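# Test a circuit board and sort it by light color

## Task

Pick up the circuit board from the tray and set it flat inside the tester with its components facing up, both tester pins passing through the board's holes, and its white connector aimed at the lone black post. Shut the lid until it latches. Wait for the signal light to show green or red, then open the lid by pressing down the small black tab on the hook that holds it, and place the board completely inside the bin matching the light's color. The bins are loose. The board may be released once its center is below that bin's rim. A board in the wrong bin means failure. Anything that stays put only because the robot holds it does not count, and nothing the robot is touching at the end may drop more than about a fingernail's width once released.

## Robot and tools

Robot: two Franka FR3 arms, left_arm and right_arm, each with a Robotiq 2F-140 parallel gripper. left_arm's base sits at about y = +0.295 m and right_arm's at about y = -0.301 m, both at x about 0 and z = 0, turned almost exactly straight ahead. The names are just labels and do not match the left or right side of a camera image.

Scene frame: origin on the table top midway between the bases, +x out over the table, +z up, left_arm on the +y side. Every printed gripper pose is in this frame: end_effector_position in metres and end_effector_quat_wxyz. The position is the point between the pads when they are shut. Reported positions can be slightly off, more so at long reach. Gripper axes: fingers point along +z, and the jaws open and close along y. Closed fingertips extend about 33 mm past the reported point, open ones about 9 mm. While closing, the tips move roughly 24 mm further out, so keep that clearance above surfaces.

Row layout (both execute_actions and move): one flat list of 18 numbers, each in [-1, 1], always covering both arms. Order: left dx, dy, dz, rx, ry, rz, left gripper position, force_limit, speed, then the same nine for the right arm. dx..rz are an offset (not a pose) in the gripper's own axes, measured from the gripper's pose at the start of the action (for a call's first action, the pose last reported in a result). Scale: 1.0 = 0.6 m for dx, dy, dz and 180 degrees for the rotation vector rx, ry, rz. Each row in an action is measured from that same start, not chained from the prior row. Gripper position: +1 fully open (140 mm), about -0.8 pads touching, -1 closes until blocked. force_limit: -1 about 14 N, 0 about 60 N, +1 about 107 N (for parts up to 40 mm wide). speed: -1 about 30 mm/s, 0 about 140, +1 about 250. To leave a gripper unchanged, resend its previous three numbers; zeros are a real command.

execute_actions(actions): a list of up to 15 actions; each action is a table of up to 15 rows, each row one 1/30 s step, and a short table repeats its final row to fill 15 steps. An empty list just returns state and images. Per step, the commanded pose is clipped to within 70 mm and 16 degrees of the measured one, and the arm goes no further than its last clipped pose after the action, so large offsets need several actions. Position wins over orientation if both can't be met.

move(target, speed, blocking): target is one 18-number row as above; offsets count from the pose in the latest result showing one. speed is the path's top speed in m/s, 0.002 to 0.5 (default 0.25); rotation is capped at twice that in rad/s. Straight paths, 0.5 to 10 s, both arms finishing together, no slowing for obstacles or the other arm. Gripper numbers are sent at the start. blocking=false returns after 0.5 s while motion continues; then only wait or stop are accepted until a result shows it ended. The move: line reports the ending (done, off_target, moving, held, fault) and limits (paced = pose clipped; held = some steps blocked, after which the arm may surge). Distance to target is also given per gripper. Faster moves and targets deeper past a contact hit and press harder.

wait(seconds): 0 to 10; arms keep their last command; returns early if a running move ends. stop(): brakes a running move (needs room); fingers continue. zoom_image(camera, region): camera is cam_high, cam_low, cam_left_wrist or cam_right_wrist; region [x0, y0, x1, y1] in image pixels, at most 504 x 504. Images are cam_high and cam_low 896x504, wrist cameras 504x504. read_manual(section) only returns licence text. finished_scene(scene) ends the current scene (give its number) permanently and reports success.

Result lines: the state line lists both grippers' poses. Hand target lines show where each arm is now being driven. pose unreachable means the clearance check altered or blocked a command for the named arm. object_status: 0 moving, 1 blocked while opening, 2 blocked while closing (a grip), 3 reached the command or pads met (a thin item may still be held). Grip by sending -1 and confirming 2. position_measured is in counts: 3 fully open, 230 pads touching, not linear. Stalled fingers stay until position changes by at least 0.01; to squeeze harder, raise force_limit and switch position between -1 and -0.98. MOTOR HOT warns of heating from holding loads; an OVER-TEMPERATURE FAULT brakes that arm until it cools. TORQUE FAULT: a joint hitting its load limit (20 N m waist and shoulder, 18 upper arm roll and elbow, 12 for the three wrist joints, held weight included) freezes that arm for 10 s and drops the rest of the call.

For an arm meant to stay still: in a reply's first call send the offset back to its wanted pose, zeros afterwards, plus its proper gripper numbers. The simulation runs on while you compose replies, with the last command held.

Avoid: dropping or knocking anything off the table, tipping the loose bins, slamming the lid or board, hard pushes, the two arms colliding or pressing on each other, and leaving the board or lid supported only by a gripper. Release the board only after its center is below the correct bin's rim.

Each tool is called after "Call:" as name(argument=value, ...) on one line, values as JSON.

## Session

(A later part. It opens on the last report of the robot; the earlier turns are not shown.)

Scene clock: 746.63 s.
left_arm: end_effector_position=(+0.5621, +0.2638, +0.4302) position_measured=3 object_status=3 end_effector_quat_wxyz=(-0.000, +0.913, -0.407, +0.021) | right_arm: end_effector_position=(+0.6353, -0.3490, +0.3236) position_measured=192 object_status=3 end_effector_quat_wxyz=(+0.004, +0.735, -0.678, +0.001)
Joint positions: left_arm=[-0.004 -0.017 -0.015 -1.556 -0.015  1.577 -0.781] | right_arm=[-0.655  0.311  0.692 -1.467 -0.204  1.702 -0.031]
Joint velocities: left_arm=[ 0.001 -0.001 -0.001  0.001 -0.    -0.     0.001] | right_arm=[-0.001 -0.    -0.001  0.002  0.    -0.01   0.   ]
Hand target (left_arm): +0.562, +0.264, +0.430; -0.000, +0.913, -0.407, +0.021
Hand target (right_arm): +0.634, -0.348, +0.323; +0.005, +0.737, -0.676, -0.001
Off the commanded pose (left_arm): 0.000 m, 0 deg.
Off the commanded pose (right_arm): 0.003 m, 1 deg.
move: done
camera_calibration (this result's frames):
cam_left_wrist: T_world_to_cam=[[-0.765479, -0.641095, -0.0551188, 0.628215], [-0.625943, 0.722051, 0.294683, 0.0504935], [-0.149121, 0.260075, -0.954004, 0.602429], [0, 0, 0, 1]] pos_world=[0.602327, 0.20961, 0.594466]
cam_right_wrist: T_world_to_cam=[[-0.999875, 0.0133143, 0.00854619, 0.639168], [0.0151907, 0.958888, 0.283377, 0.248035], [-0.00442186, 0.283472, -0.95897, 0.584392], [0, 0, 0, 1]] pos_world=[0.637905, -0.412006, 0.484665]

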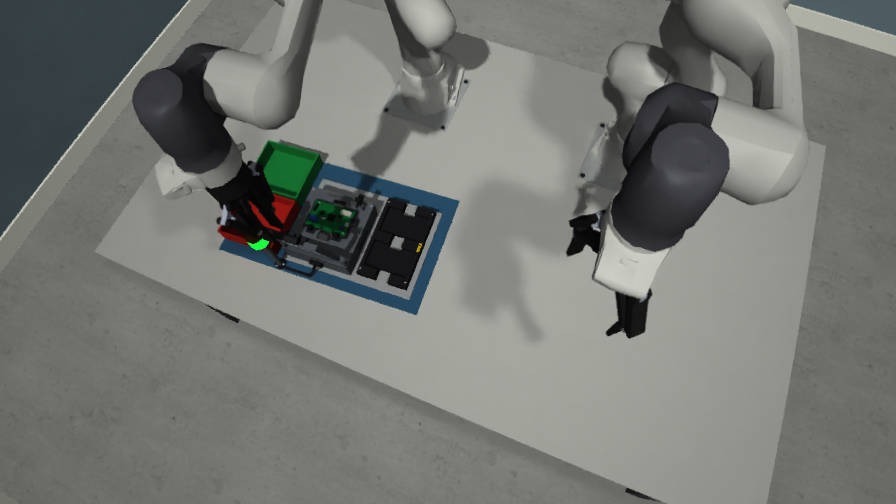

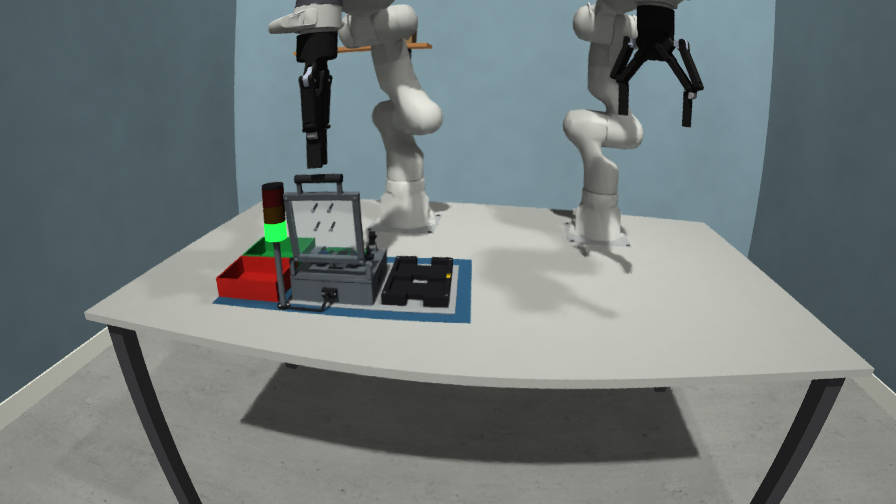

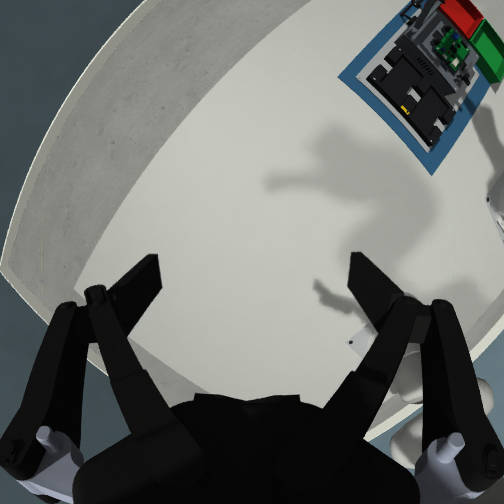

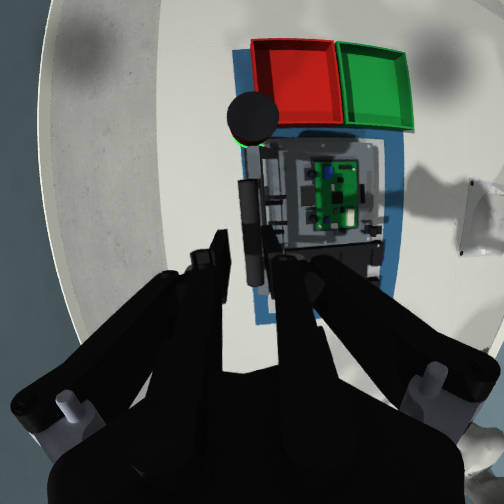

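Call:
move(target=[0,0,0,0,0,0,1,0,0,-0.003,0.2255,0.04,0,0,0.005,0.23,0,0], speed=0.25)

Scene clock: 758.23 s.
left_arm: end_effector_position=(+0.5621, +0.2638, +0.4302) position_measured=3 object_status=3 end_effector_quat_wxyz=(-0.000, +0.913, -0.407, +0.021) | right_arm: end_effector_position=(+0.4972, -0.3569, +0.3007) position_measured=100 object_status=3 end_effector_quat_wxyz=(+0.002, +0.724, -0.689, -0.003)
Joint positions: left_arm=[-0.004 -0.017 -0.015 -1.556 -0.015  1.577 -0.781] | right_arm=[-0.776 -0.224  0.602 -2.061  0.132  1.865 -0.266]
Joint velocities: left_arm=[-0.001 -0.    -0.001 -0.001 -0.001  0.     0.001] | right_arm=[ 0.002  0.    -0.002 -0.001  0.001  0.004 -0.028]
Hand target (left_arm): +0.562, +0.264, +0.430; -0.000, +0.913, -0.407, +0.021
Hand target (right_arm): +0.498, -0.357, +0.301; +0.000, +0.728, -0.685, -0.002
Off the commanded pose (left_arm): 0.000 m, 0 deg.
Off the commanded pose (right_arm): 0.003 m, 1 deg.
move: done
camera_calibration (this result's frames):
cam_left_wrist: T_world_to_cam=[[-0.765479, -0.641095, -0.0551187, 0.628215], [-0.625943, 0.722051, 0.294683, 0.0504933], [-0.149121, 0.260075, -0.954004, 0.602428], [0, 0, 0, 1]] pos_world=[0.602327, 0.20961, 0.594466]
cam_right_wrist: T_world_to_cam=[[-0.998967, 0.0437305, 0.0123265, 0.510655], [0.0454254, 0.955833, 0.290378, 0.245936], [0.00091634, 0.290638, -0.956833, 0.563222], [0, 0, 0, 1]] pos_world=[0.49844, -0.421099, 0.4612]

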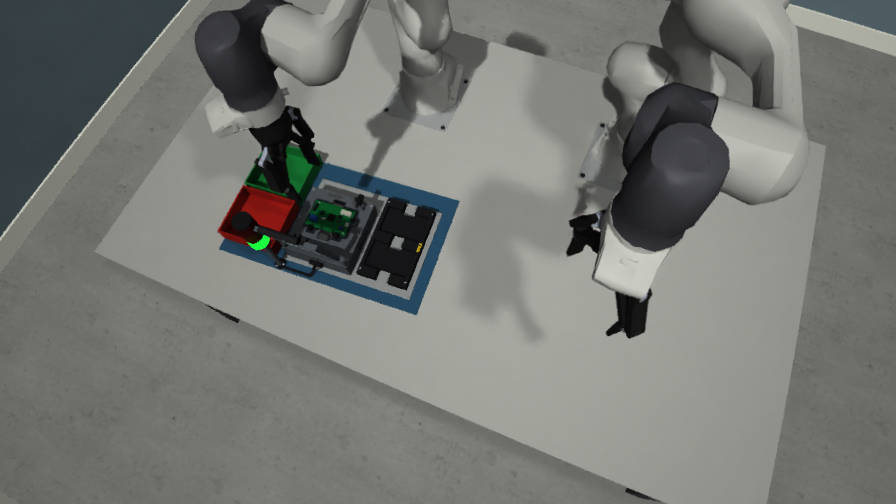

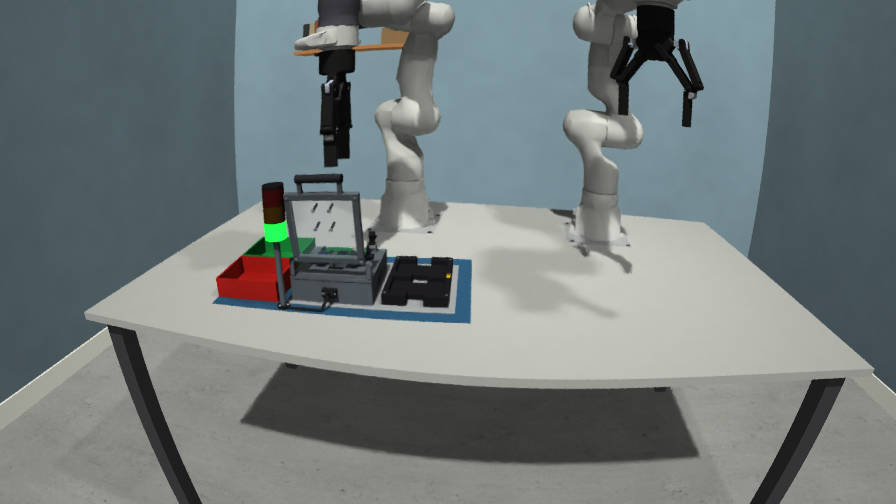

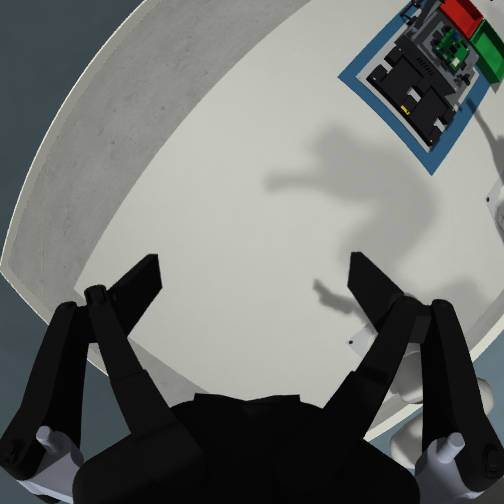

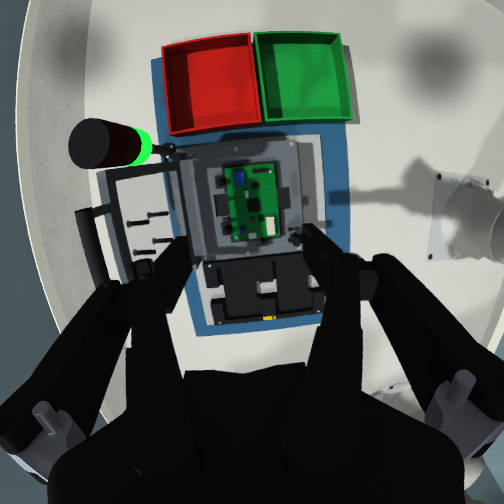

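Call:
move(target=[0,0,0,0,0,0,1,0,0,0,0.023,0.283,0,0,-0.005,0.23,0,0], speed=0.2)

Scene clock: 763.73 s.
left_arm: end_effector_position=(+0.5621, +0.2638, +0.4302) position_measured=3 object_status=3 end_effector_quat_wxyz=(-0.000, +0.913, -0.407, +0.021) | right_arm: end_effector_position=(+0.4805, -0.3536, +0.1311) position_measured=100 object_status=3 end_effector_quat_wxyz=(+0.003, +0.734, -0.679, -0.006)
Joint positions: left_arm=[-0.004 -0.017 -0.015 -1.556 -0.015  1.577 -0.781] | right_arm=[-0.773 -0.077  0.653 -2.385  0.066  2.311 -0.235]
Joint velocities: left_arm=[-0.     0.    -0.001 -0.001 -0.001 -0.    -0.002] | right_arm=[ 0.002  0.    -0.    -0.001 -0.004  0.011  0.013]
Hand target (left_arm): +0.562, +0.264, +0.430; -0.000, +0.913, -0.407, +0.021
Hand target (right_arm): +0.482, -0.354, +0.131; +0.002, +0.732, -0.681, -0.004
Off the commanded pose (left_arm): 0.000 m, 0 deg.
Off the commanded pose (right_arm): 0.004 m, 1 deg.
move: off_target (right_arm)
camera_calibration (this result's frames):
cam_left_wrist: T_world_to_cam=[[-0.765479, -0.641095, -0.0551189, 0.628215], [-0.625943, 0.722051, 0.294683, 0.0504935], [-0.149121, 0.260075, -0.954004, 0.602429], [0, 0, 0, 1]] pos_world=[0.602327, 0.20961, 0.594466]
cam_right_wrist: T_world_to_cam=[[-0.999732, 0.0158335, 0.0169145, 0.48579], [0.0200919, 0.956022, 0.292605, 0.304796], [-0.0115376, 0.292867, -0.956084, 0.406765], [0, 0, 0, 1]] pos_world=[0.484229, -0.418212, 0.2915]

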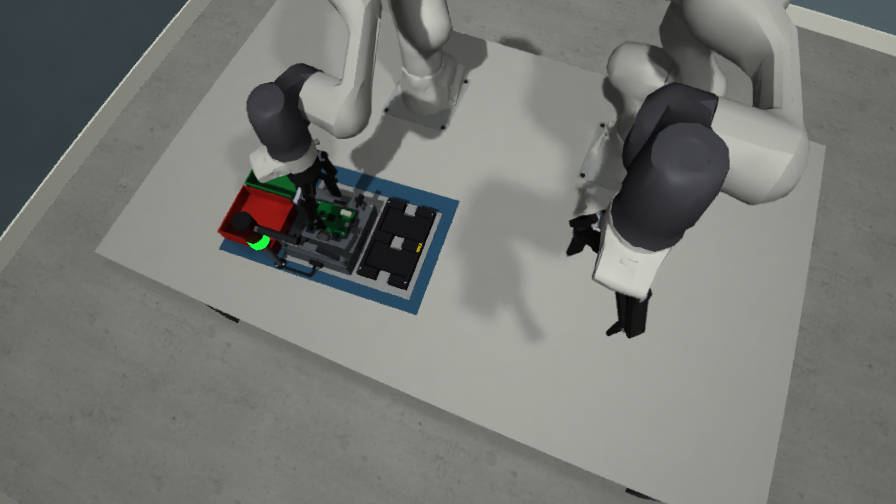

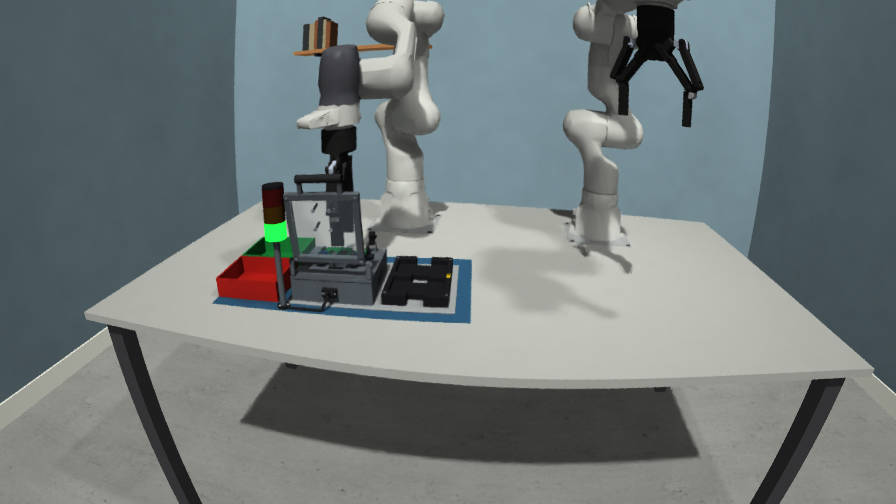

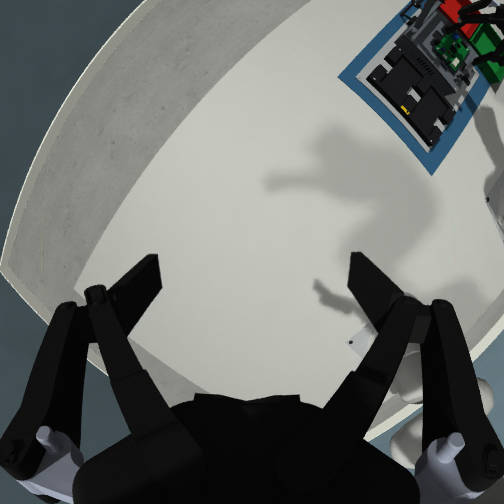

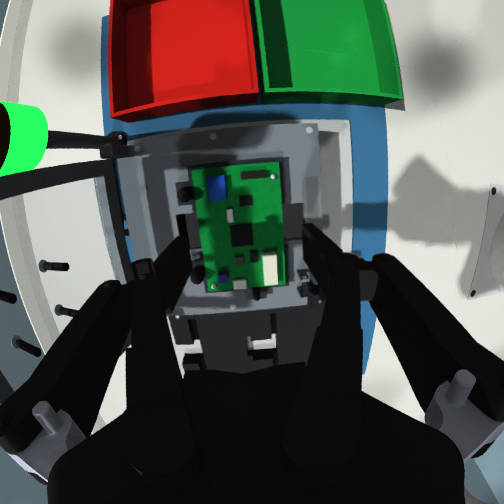

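Call:
move(target=[0,0,0,0,0,0,1,0,0,0.011,-0.008,0.03,0.005,0.002,0.007,0.23,0,0], speed=0.04)

Call:
zoom_image(camera="cam_right_wrist", region=[150, 150, 350, 310])

Scene clock: 771.70 s.
left_arm: end_effector_position=(+0.5621, +0.2638, +0.4302) position_measured=3 object_status=3 end_effector_quat_wxyz=(-0.000, +0.913, -0.407, +0.021) | right_arm: end_effector_position=(+0.4846, -0.3581, +0.1135) position_measured=100 object_status=3 end_effector_quat_wxyz=(+0.000, +0.730, -0.684, +0.000)
Joint positions: left_arm=[-0.004 -0.017 -0.015 -1.556 -0.015  1.577 -0.781] | right_arm=[-0.778 -0.034  0.653 -2.401  0.029  2.374 -0.203]
Joint velocities: left_arm=[ 0.     0.    -0.     0.001 -0.    -0.     0.   ] | right_arm=[ 0.001 -0.    -0.001 -0.    -0.004  0.011  0.017]
Hand target (left_arm): +0.562, +0.264, +0.430; -0.000, +0.913, -0.407, +0.021
Hand target (right_arm): +0.485, -0.359, +0.113; -0.001, +0.727, -0.687, +0.002
Off the commanded pose (left_arm): 0.000 m, 0 deg.
Off the commanded pose (right_arm): 0.002 m, 1 deg.
move: done
camera_calibration (this result's frames):
cam_left_wrist: T_world_to_cam=[[-0.765479, -0.641095, -0.0551188, 0.628215], [-0.625943, 0.722051, 0.294683, 0.0504934], [-0.149121, 0.260075, -0.954004, 0.602428], [0, 0, 0, 1]] pos_world=[0.602327, 0.20961, 0.594466]
cam_right_wrist: T_world_to_cam=[[-0.999608, 0.0276633, 0.00429194, 0.495851], [0.0277232, 0.956942, 0.288954, 0.311175], [0.00388629, 0.28896, -0.957333, 0.38254], [0, 0, 0, 1]] pos_world=[0.485544, -0.422032, 0.274175]

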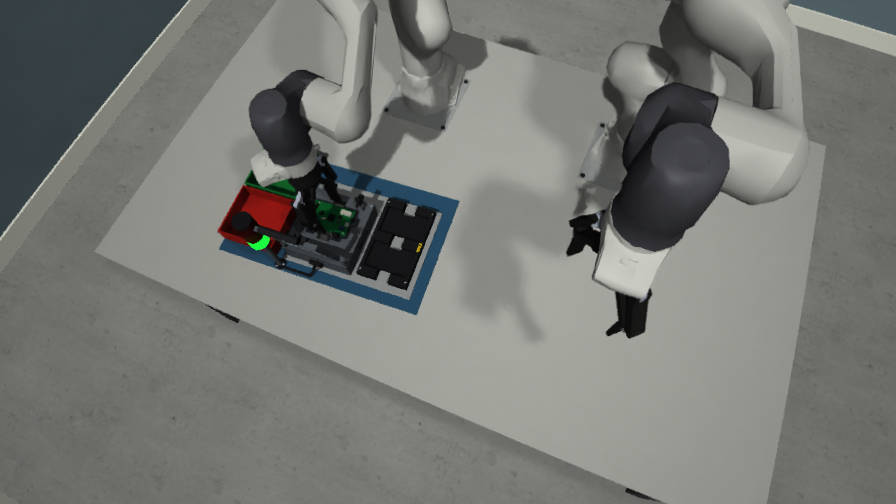

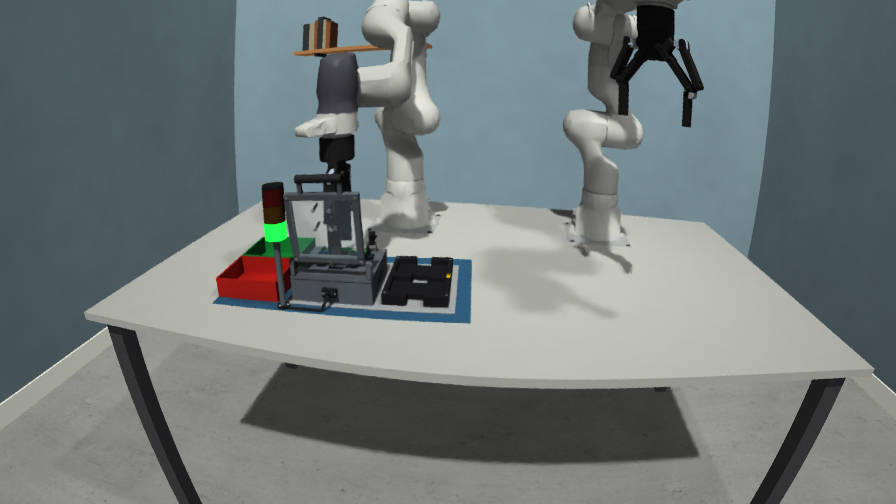

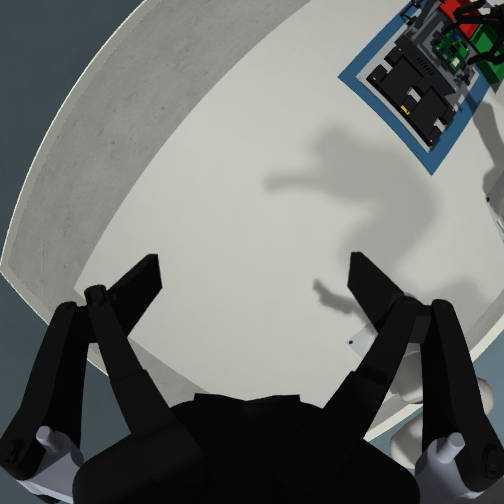

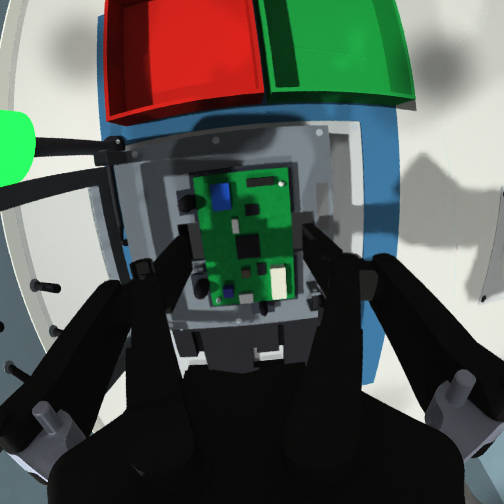

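Region (150, 150, 350, 310) of cam_right_wrist's 504x504 image, scaled by 2.520, with more detail than that image has; it fills the top 403 rows of this view, and the rest is white.

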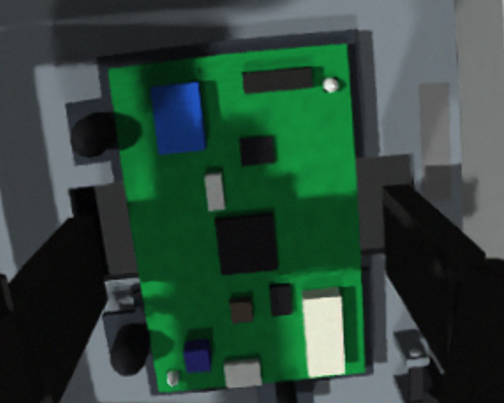

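Call:
move(target=[0,0,0,0,0,0,1,0,0,-0.001,0.003,0.045,0,0,0.002,0.23,0,0], speed=0.03)

Call:
zoom_image(camera="cam_right_wrist", region=[150, 150, 350, 310])

Scene clock: 778.40 s.
left_arm: end_effector_position=(+0.5621, +0.2638, +0.4302) position_measured=3 object_status=3 end_effector_quat_wxyz=(-0.000, +0.913, -0.407, +0.021) | right_arm: end_effector_position=(+0.4814, -0.3571, +0.0870) position_measured=100 object_status=3 end_effector_quat_wxyz=(+0.001, +0.731, -0.683, -0.002)
Joint positions: left_arm=[-0.004 -0.017 -0.015 -1.556 -0.015  1.577 -0.781] | right_arm=[-0.778  0.024  0.653 -2.426 -0.021  2.44  -0.168]
Joint velocities: left_arm=[ 0.    -0.     0.001 -0.    -0.002 -0.001  0.001] | right_arm=[-0.001  0.001 -0.001  0.001 -0.01   0.018  0.02 ]
Hand target (left_arm): +0.562, +0.264, +0.430; -0.000, +0.913, -0.407, +0.021
Hand target (right_arm): +0.483, -0.357, +0.086; +0.000, +0.728, -0.685, +0.000
Off the commanded pose (left_arm): 0.000 m, 0 deg.
Off the commanded pose (right_arm): 0.001 m, 1 deg.
move: done
camera_calibration (this result's frames):
cam_left_wrist: T_world_to_cam=[[-0.765479, -0.641095, -0.0551189, 0.628215], [-0.625943, 0.722051, 0.294683, 0.0504934], [-0.149121, 0.260075, -0.954004, 0.602428], [0, 0, 0, 1]] pos_world=[0.602327, 0.20961, 0.594466]
cam_right_wrist: T_world_to_cam=[[-0.999634, 0.0255348, 0.00888074, 0.491655], [0.0270137, 0.956468, 0.290585, 0.317998], [-0.00107412, 0.290719, -0.956808, 0.359821], [0, 0, 0, 1]] pos_world=[0.483271, -0.421316, 0.247508]

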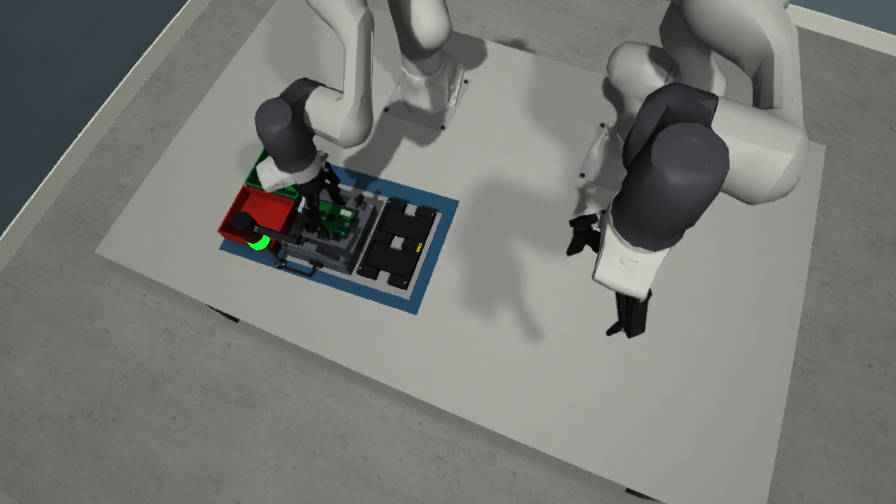

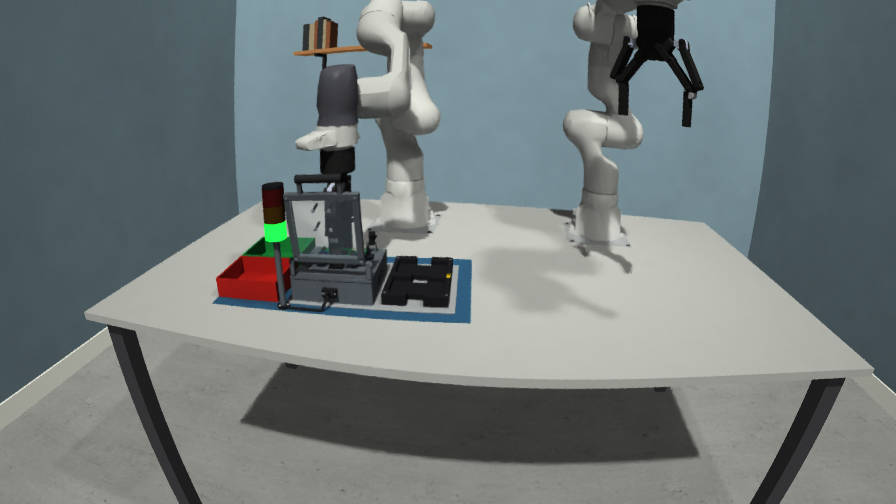

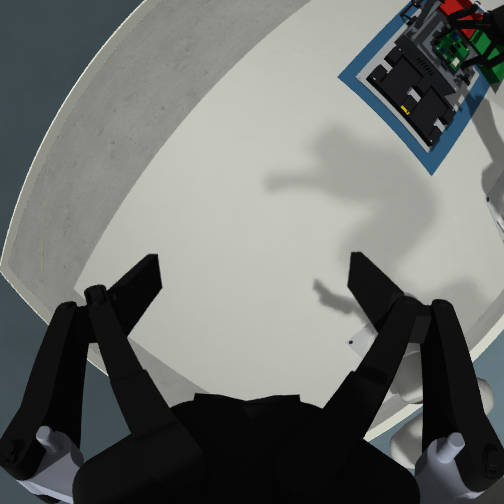

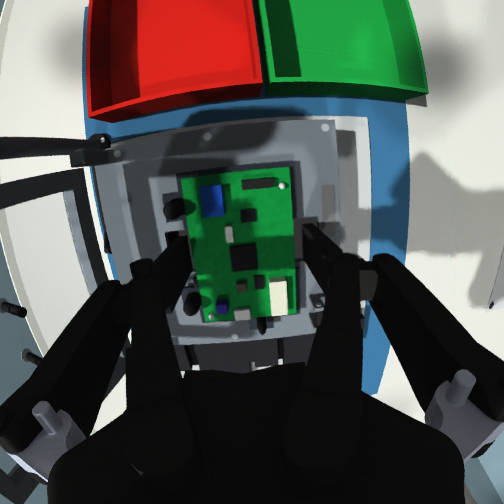

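Region (150, 150, 350, 310) of cam_right_wrist's 504x504 image, scaled by 2.520, with more detail than that image has; it fills the top 403 rows of this view, and the rest is white.

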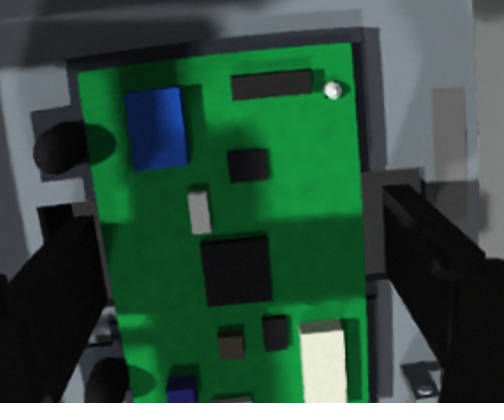

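Call:
execute_actions(actions=[[[0,0,0,0,0,0,1,0,0,0,-0.006,0.003,0,0,0.003,0.23,0,0]],[[0,0,0,0,0,0,1,0,0,0,0,0,0,0,0,-1,-0.3,-0.6]],[[0,0,0,0,0,0,1,0,0,0,0,0,0,0,0,-1,-0.3,-0.6]]])

Scene clock: 784.80 s.
left_arm: end_effector_position=(+0.5621, +0.2638, +0.4302) position_measured=3 object_status=3 end_effector_quat_wxyz=(-0.000, +0.913, -0.407, +0.021) | right_arm: end_effector_position=(+0.4835, -0.3569, +0.0848) position_measured=124 object_status=2 end_effector_quat_wxyz=(+0.002, +0.729, -0.685, -0.003)
Joint positions: left_arm=[-0.004 -0.017 -0.015 -1.556 -0.015  1.577 -0.781] | right_arm=[-0.778  0.038  0.653 -2.417 -0.034  2.44  -0.153]
Joint velocities: left_arm=[ 0.001 -0.001  0.001  0.     0.    -0.    -0.001] | right_arm=[ 0.    -0.001 -0.     0.001 -0.001  0.    -0.001]
Hand target (left_arm): +0.562, +0.264, +0.430; -0.000, +0.913, -0.407, +0.021
Hand target (right_arm): +0.483, -0.357, +0.085; +0.002, +0.729, -0.685, -0.003
Off the commanded pose (left_arm): 0.000 m, 0 deg.
Off the commanded pose (right_arm): 0.000 m, 0 deg.
camera_calibration (this result's frames):
cam_left_wrist: T_world_to_cam=[[-0.76548, -0.641095, -0.0551188, 0.628215], [-0.625942, 0.722051, 0.294683, 0.0504933], [-0.149121, 0.260075, -0.954004, 0.602428], [0, 0, 0, 1]] pos_world=[0.602327, 0.20961, 0.594466]
cam_right_wrist: T_world_to_cam=[[-0.999478, 0.030276, 0.011301, 0.495141], [0.0322542, 0.956264, 0.290722, 0.315801], [-0.00200478, 0.290935, -0.956741, 0.358275], [0, 0, 0, 1]] pos_world=[0.485415, -0.421215, 0.24537]

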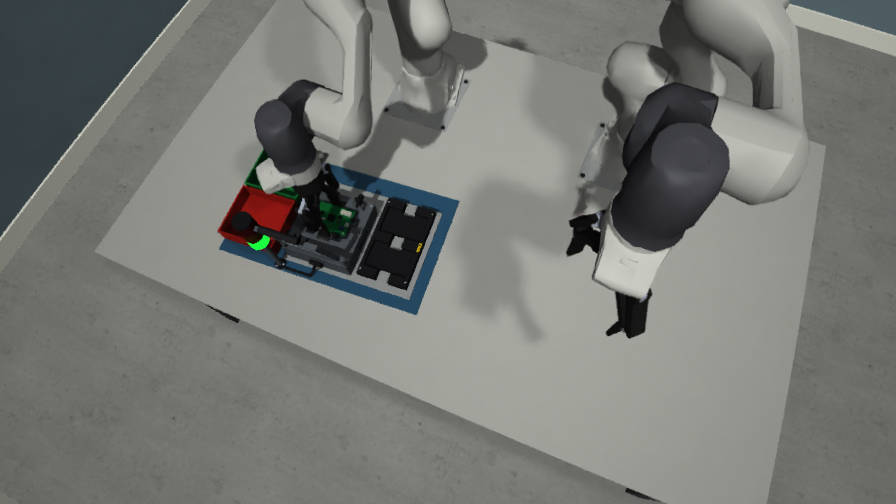

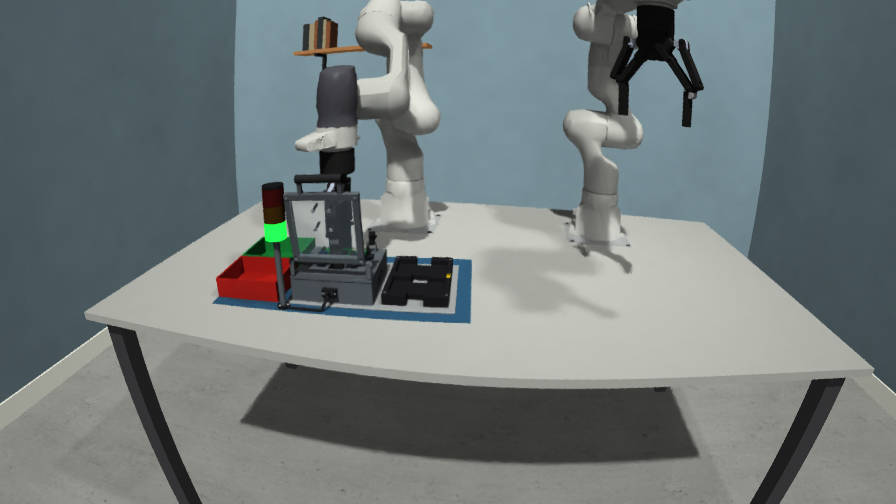

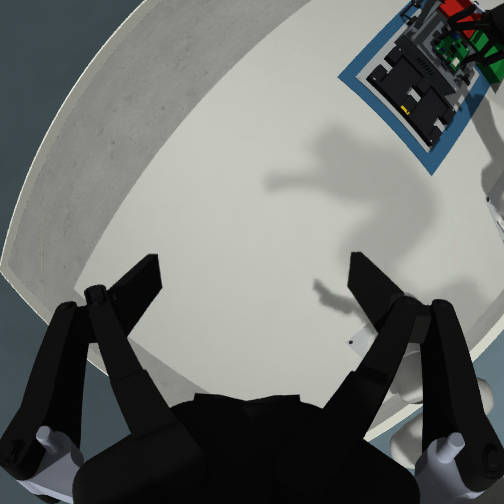

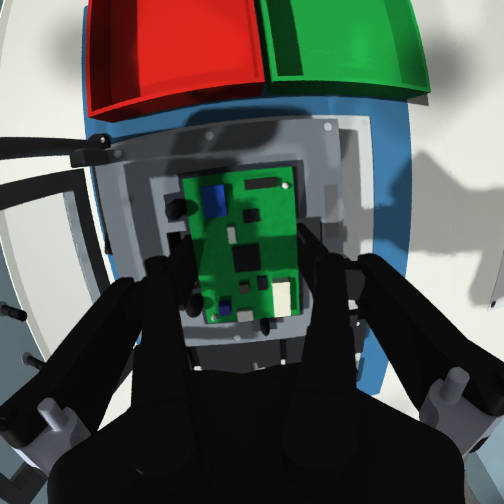

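Gripped (124). Lift straight up slowly.

Call:
move(target=[0,0,0,0,0,0,1,0,0,0,0,-0.04,0,0,0,-1,-0.3,-0.6], speed=0.04)

Call:
move(target=[0,0,0,0,0,0,1,0,0,0,0,-0.09,0,0,0,-1,-0.3,-0.6], speed=0.12)

Scene clock: 789.53 s.
left_arm: end_effector_position=(+0.5621, +0.2638, +0.4302) position_measured=3 object_status=3 end_effector_quat_wxyz=(-0.000, +0.913, -0.407, +0.021) | right_arm: end_effector_position=(+0.4844, -0.3575, +0.1081) position_measured=124 object_status=2 end_effector_quat_wxyz=(+0.001, +0.726, -0.687, -0.002)
Joint positions: left_arm=[-0.004 -0.017 -0.015 -1.556 -0.015  1.577 -0.781] | right_arm=[-0.778 -0.018  0.654 -2.401  0.016  2.383 -0.183]
Joint velocities: left_arm=[ 0.    -0.    -0.     0.     0.    -0.    -0.001] | right_arm=[-0.001 -0.001  0.001  0.     0.004 -0.011 -0.012]
Hand target (left_arm): +0.562, +0.264, +0.430; -0.000, +0.913, -0.407, +0.021
Hand target (right_arm): +0.484, -0.358, +0.109; +0.002, +0.729, -0.685, -0.003
Off the commanded pose (left_arm): 0.000 m, 0 deg.
Off the commanded pose (right_arm): 0.001 m, 0 deg.
move: done
camera_calibration (this result's frames):
cam_left_wrist: T_world_to_cam=[[-0.765479, -0.641095, -0.0551187, 0.628215], [-0.625943, 0.722051, 0.294683, 0.0504933], [-0.149121, 0.260075, -0.954004, 0.602428], [0, 0, 0, 1]] pos_world=[0.602327, 0.20961, 0.594466]
cam_right_wrist: T_world_to_cam=[[-0.999256, 0.0376205, 0.00845953, 0.498634], [0.0384575, 0.956351, 0.289677, 0.306683], [0.00280751, 0.289787, -0.957087, 0.378025], [0, 0, 0, 1]] pos_world=[0.485407, -0.421603, 0.268746]

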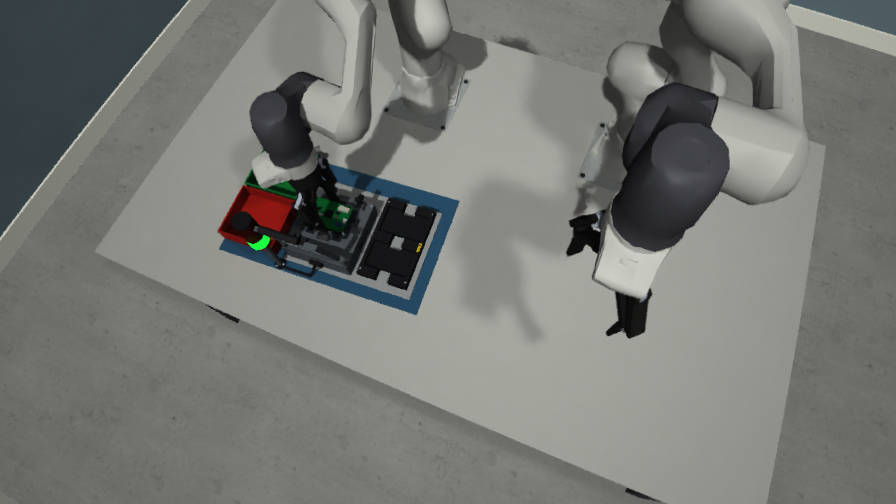

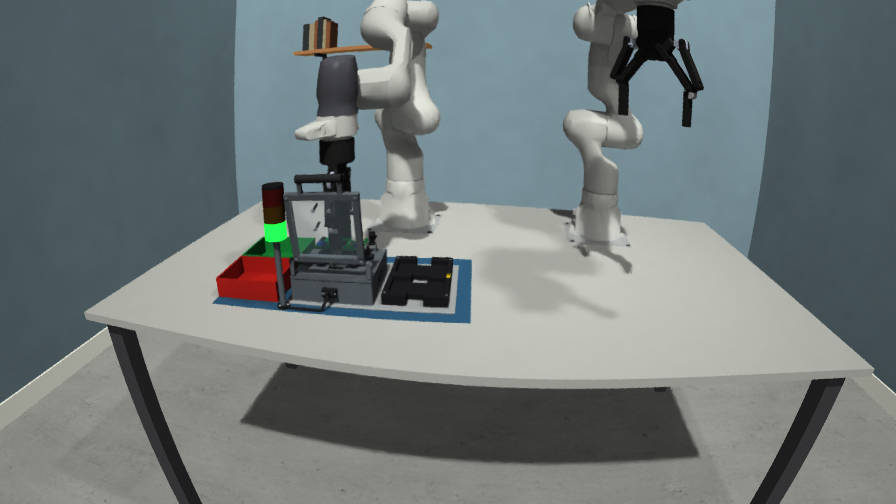

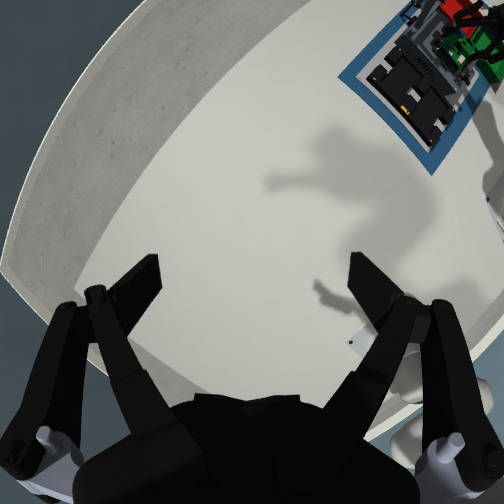

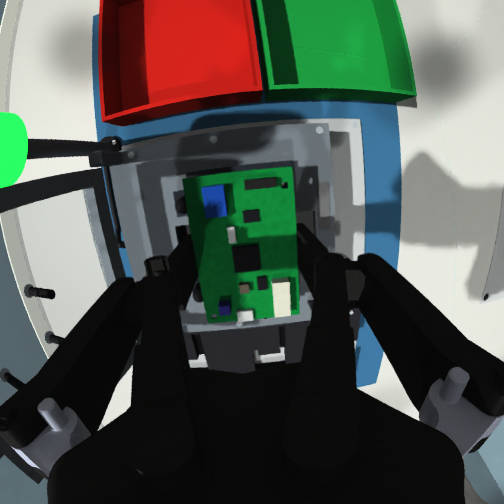

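Scene clock: 790.57 s.
left_arm: end_effector_position=(+0.5621, +0.2638, +0.4302) position_measured=3 object_status=3 end_effector_quat_wxyz=(-0.000, +0.913, -0.407, +0.021) | right_arm: end_effector_position=(+0.4856, -0.3590, +0.1616) position_measured=124 object_status=2 end_effector_quat_wxyz=(+0.001, +0.723, -0.691, +0.000)
Joint positions: left_arm=[-0.004 -0.017 -0.015 -1.556 -0.015  1.577 -0.781] | right_arm=[-0.776 -0.127  0.642 -2.347  0.095  2.242 -0.235]
Joint velocities: left_arm=[-0.    -0.001  0.001  0.001  0.001  0.    -0.   ] | right_arm=[-0.     0.     0.001  0.001  0.002 -0.012 -0.018]
Hand target (left_arm): +0.562, +0.264, +0.430; -0.000, +0.913, -0.407, +0.021
Hand target (right_arm): +0.485, -0.359, +0.162; +0.001, +0.726, -0.688, -0.001
Off the commanded pose (left_arm): 0.000 m, 0 deg.
Off the commanded pose (right_arm): 0.002 m, 1 deg.
move: done
camera_calibration (this result's frames):
cam_left_wrist: T_world_to_cam=[[-0.765479, -0.641095, -0.0551189, 0.628215], [-0.625943, 0.722051, 0.294683, 0.0504935], [-0.149121, 0.260075, -0.954004, 0.602428], [0, 0, 0, 1]] pos_world=[0.602327, 0.20961, 0.594466]
cam_right_wrist: T_world_to_cam=[[-0.998872, 0.0472092, 0.00505567, 0.503286], [0.046662, 0.95643, 0.288209, 0.288878], [0.00877073, 0.28812, -0.957554, 0.426236], [0, 0, 0, 1]] pos_world=[0.485501, -0.422858, 0.322343]

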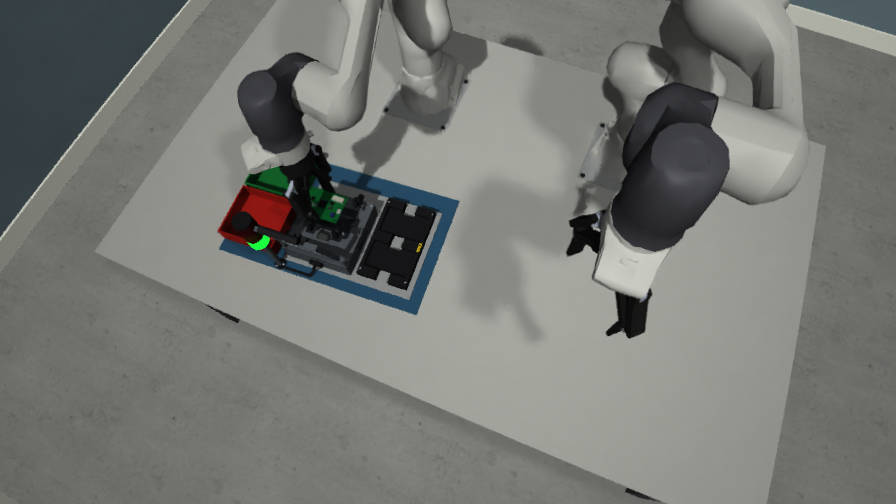

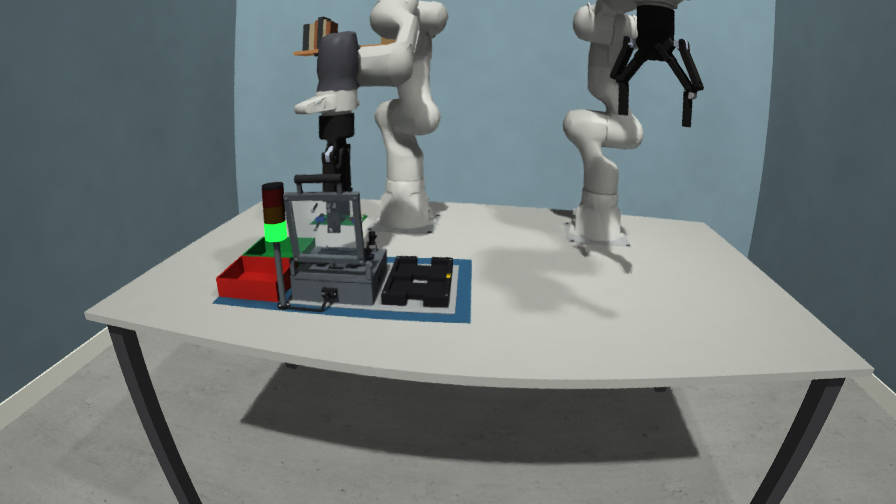

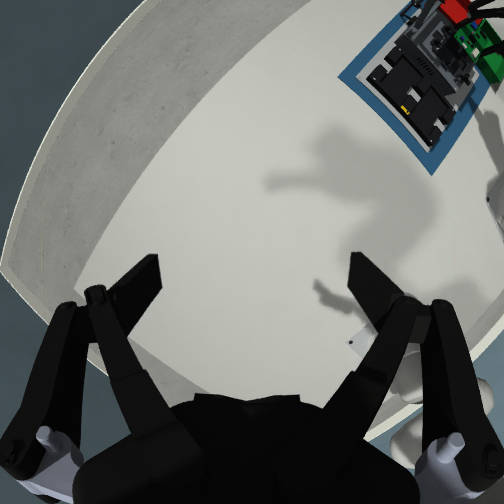

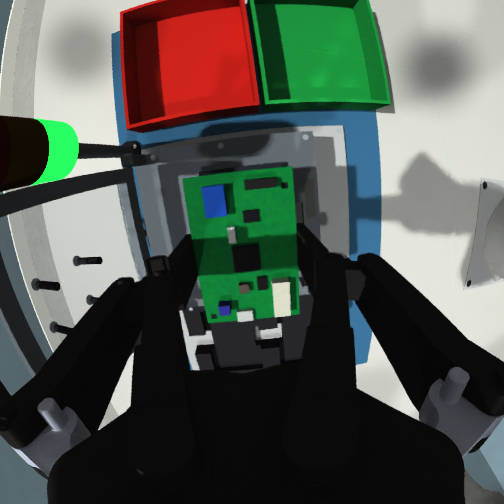

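Call:
move(target=[0,0,0,0,0,0,1,0,0,0.347,0.175,0.05,0,0,-0.008,-1,-0.3,-0.6], speed=0.2)

Scene clock: 818.77 s.
left_arm: end_effector_position=(+0.5621, +0.2638, +0.4302) position_measured=3 object_status=3 end_effector_quat_wxyz=(-0.000, +0.913, -0.407, +0.021) | right_arm: end_effector_position=(+0.3839, -0.5650, +0.1282) position_measured=124 object_status=2 end_effector_quat_wxyz=(+0.001, +0.728, -0.685, -0.005)
Joint positions: left_arm=[-0.004 -0.017 -0.015 -1.556 -0.015  1.577 -0.781] | right_arm=[-0.933 -0.112  0.323 -2.448  0.048  2.329 -0.698]
Joint velocities: left_arm=[ 0.    -0.    -0.     0.001  0.001 -0.001  0.   ] | right_arm=[ 0.001  0.002  0.     0.    -0.001  0.    -0.031]
Hand target (left_arm): +0.562, +0.264, +0.430; -0.000, +0.913, -0.407, +0.021
Hand target (right_arm): +0.386, -0.566, +0.129; +0.000, +0.732, -0.681, -0.003
Off the commanded pose (left_arm): 0.000 m, 0 deg.
Off the commanded pose (right_arm): 0.010 m, 1 deg.
move: off_target (right_arm)
camera_calibration (this result's frames):
cam_left_wrist: T_world_to_cam=[[-0.765479, -0.641095, -0.0551187, 0.628215], [-0.625943, 0.722051, 0.294683, 0.0504934], [-0.149121, 0.260075, -0.954004, 0.602429], [0, 0, 0, 1]] pos_world=[0.602327, 0.20961, 0.594466]
cam_right_wrist: T_world_to_cam=[[-0.99939, 0.0317632, 0.0144832, 0.401817], [0.0346199, 0.955096, 0.294268, 0.50334], [-0.00448591, 0.29459, -0.955613, 0.462978], [0, 0, 0, 1]] pos_world=[0.386224, -0.62989, 0.288491]

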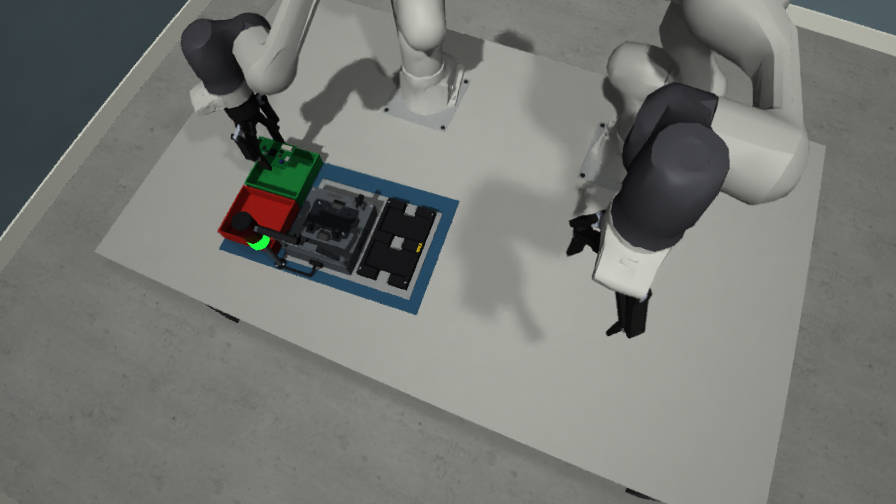

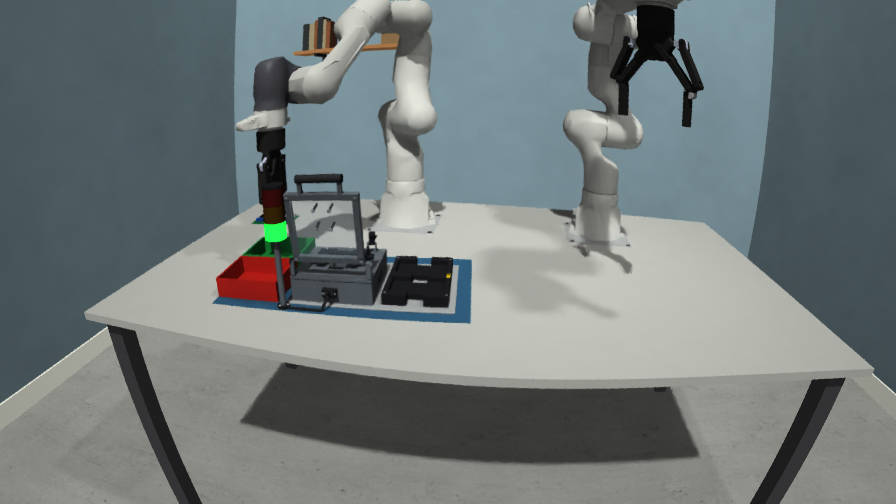

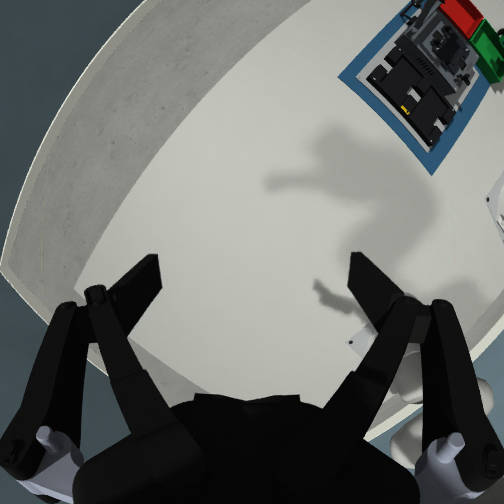

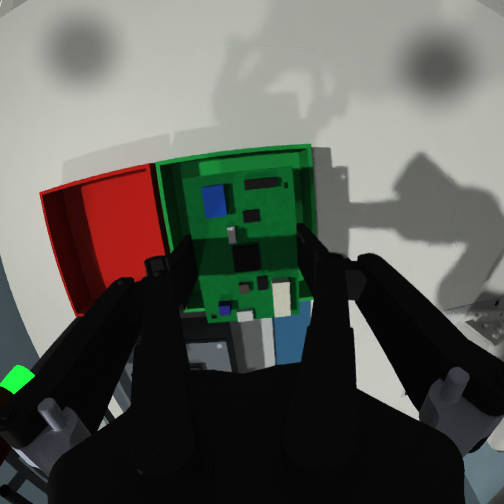

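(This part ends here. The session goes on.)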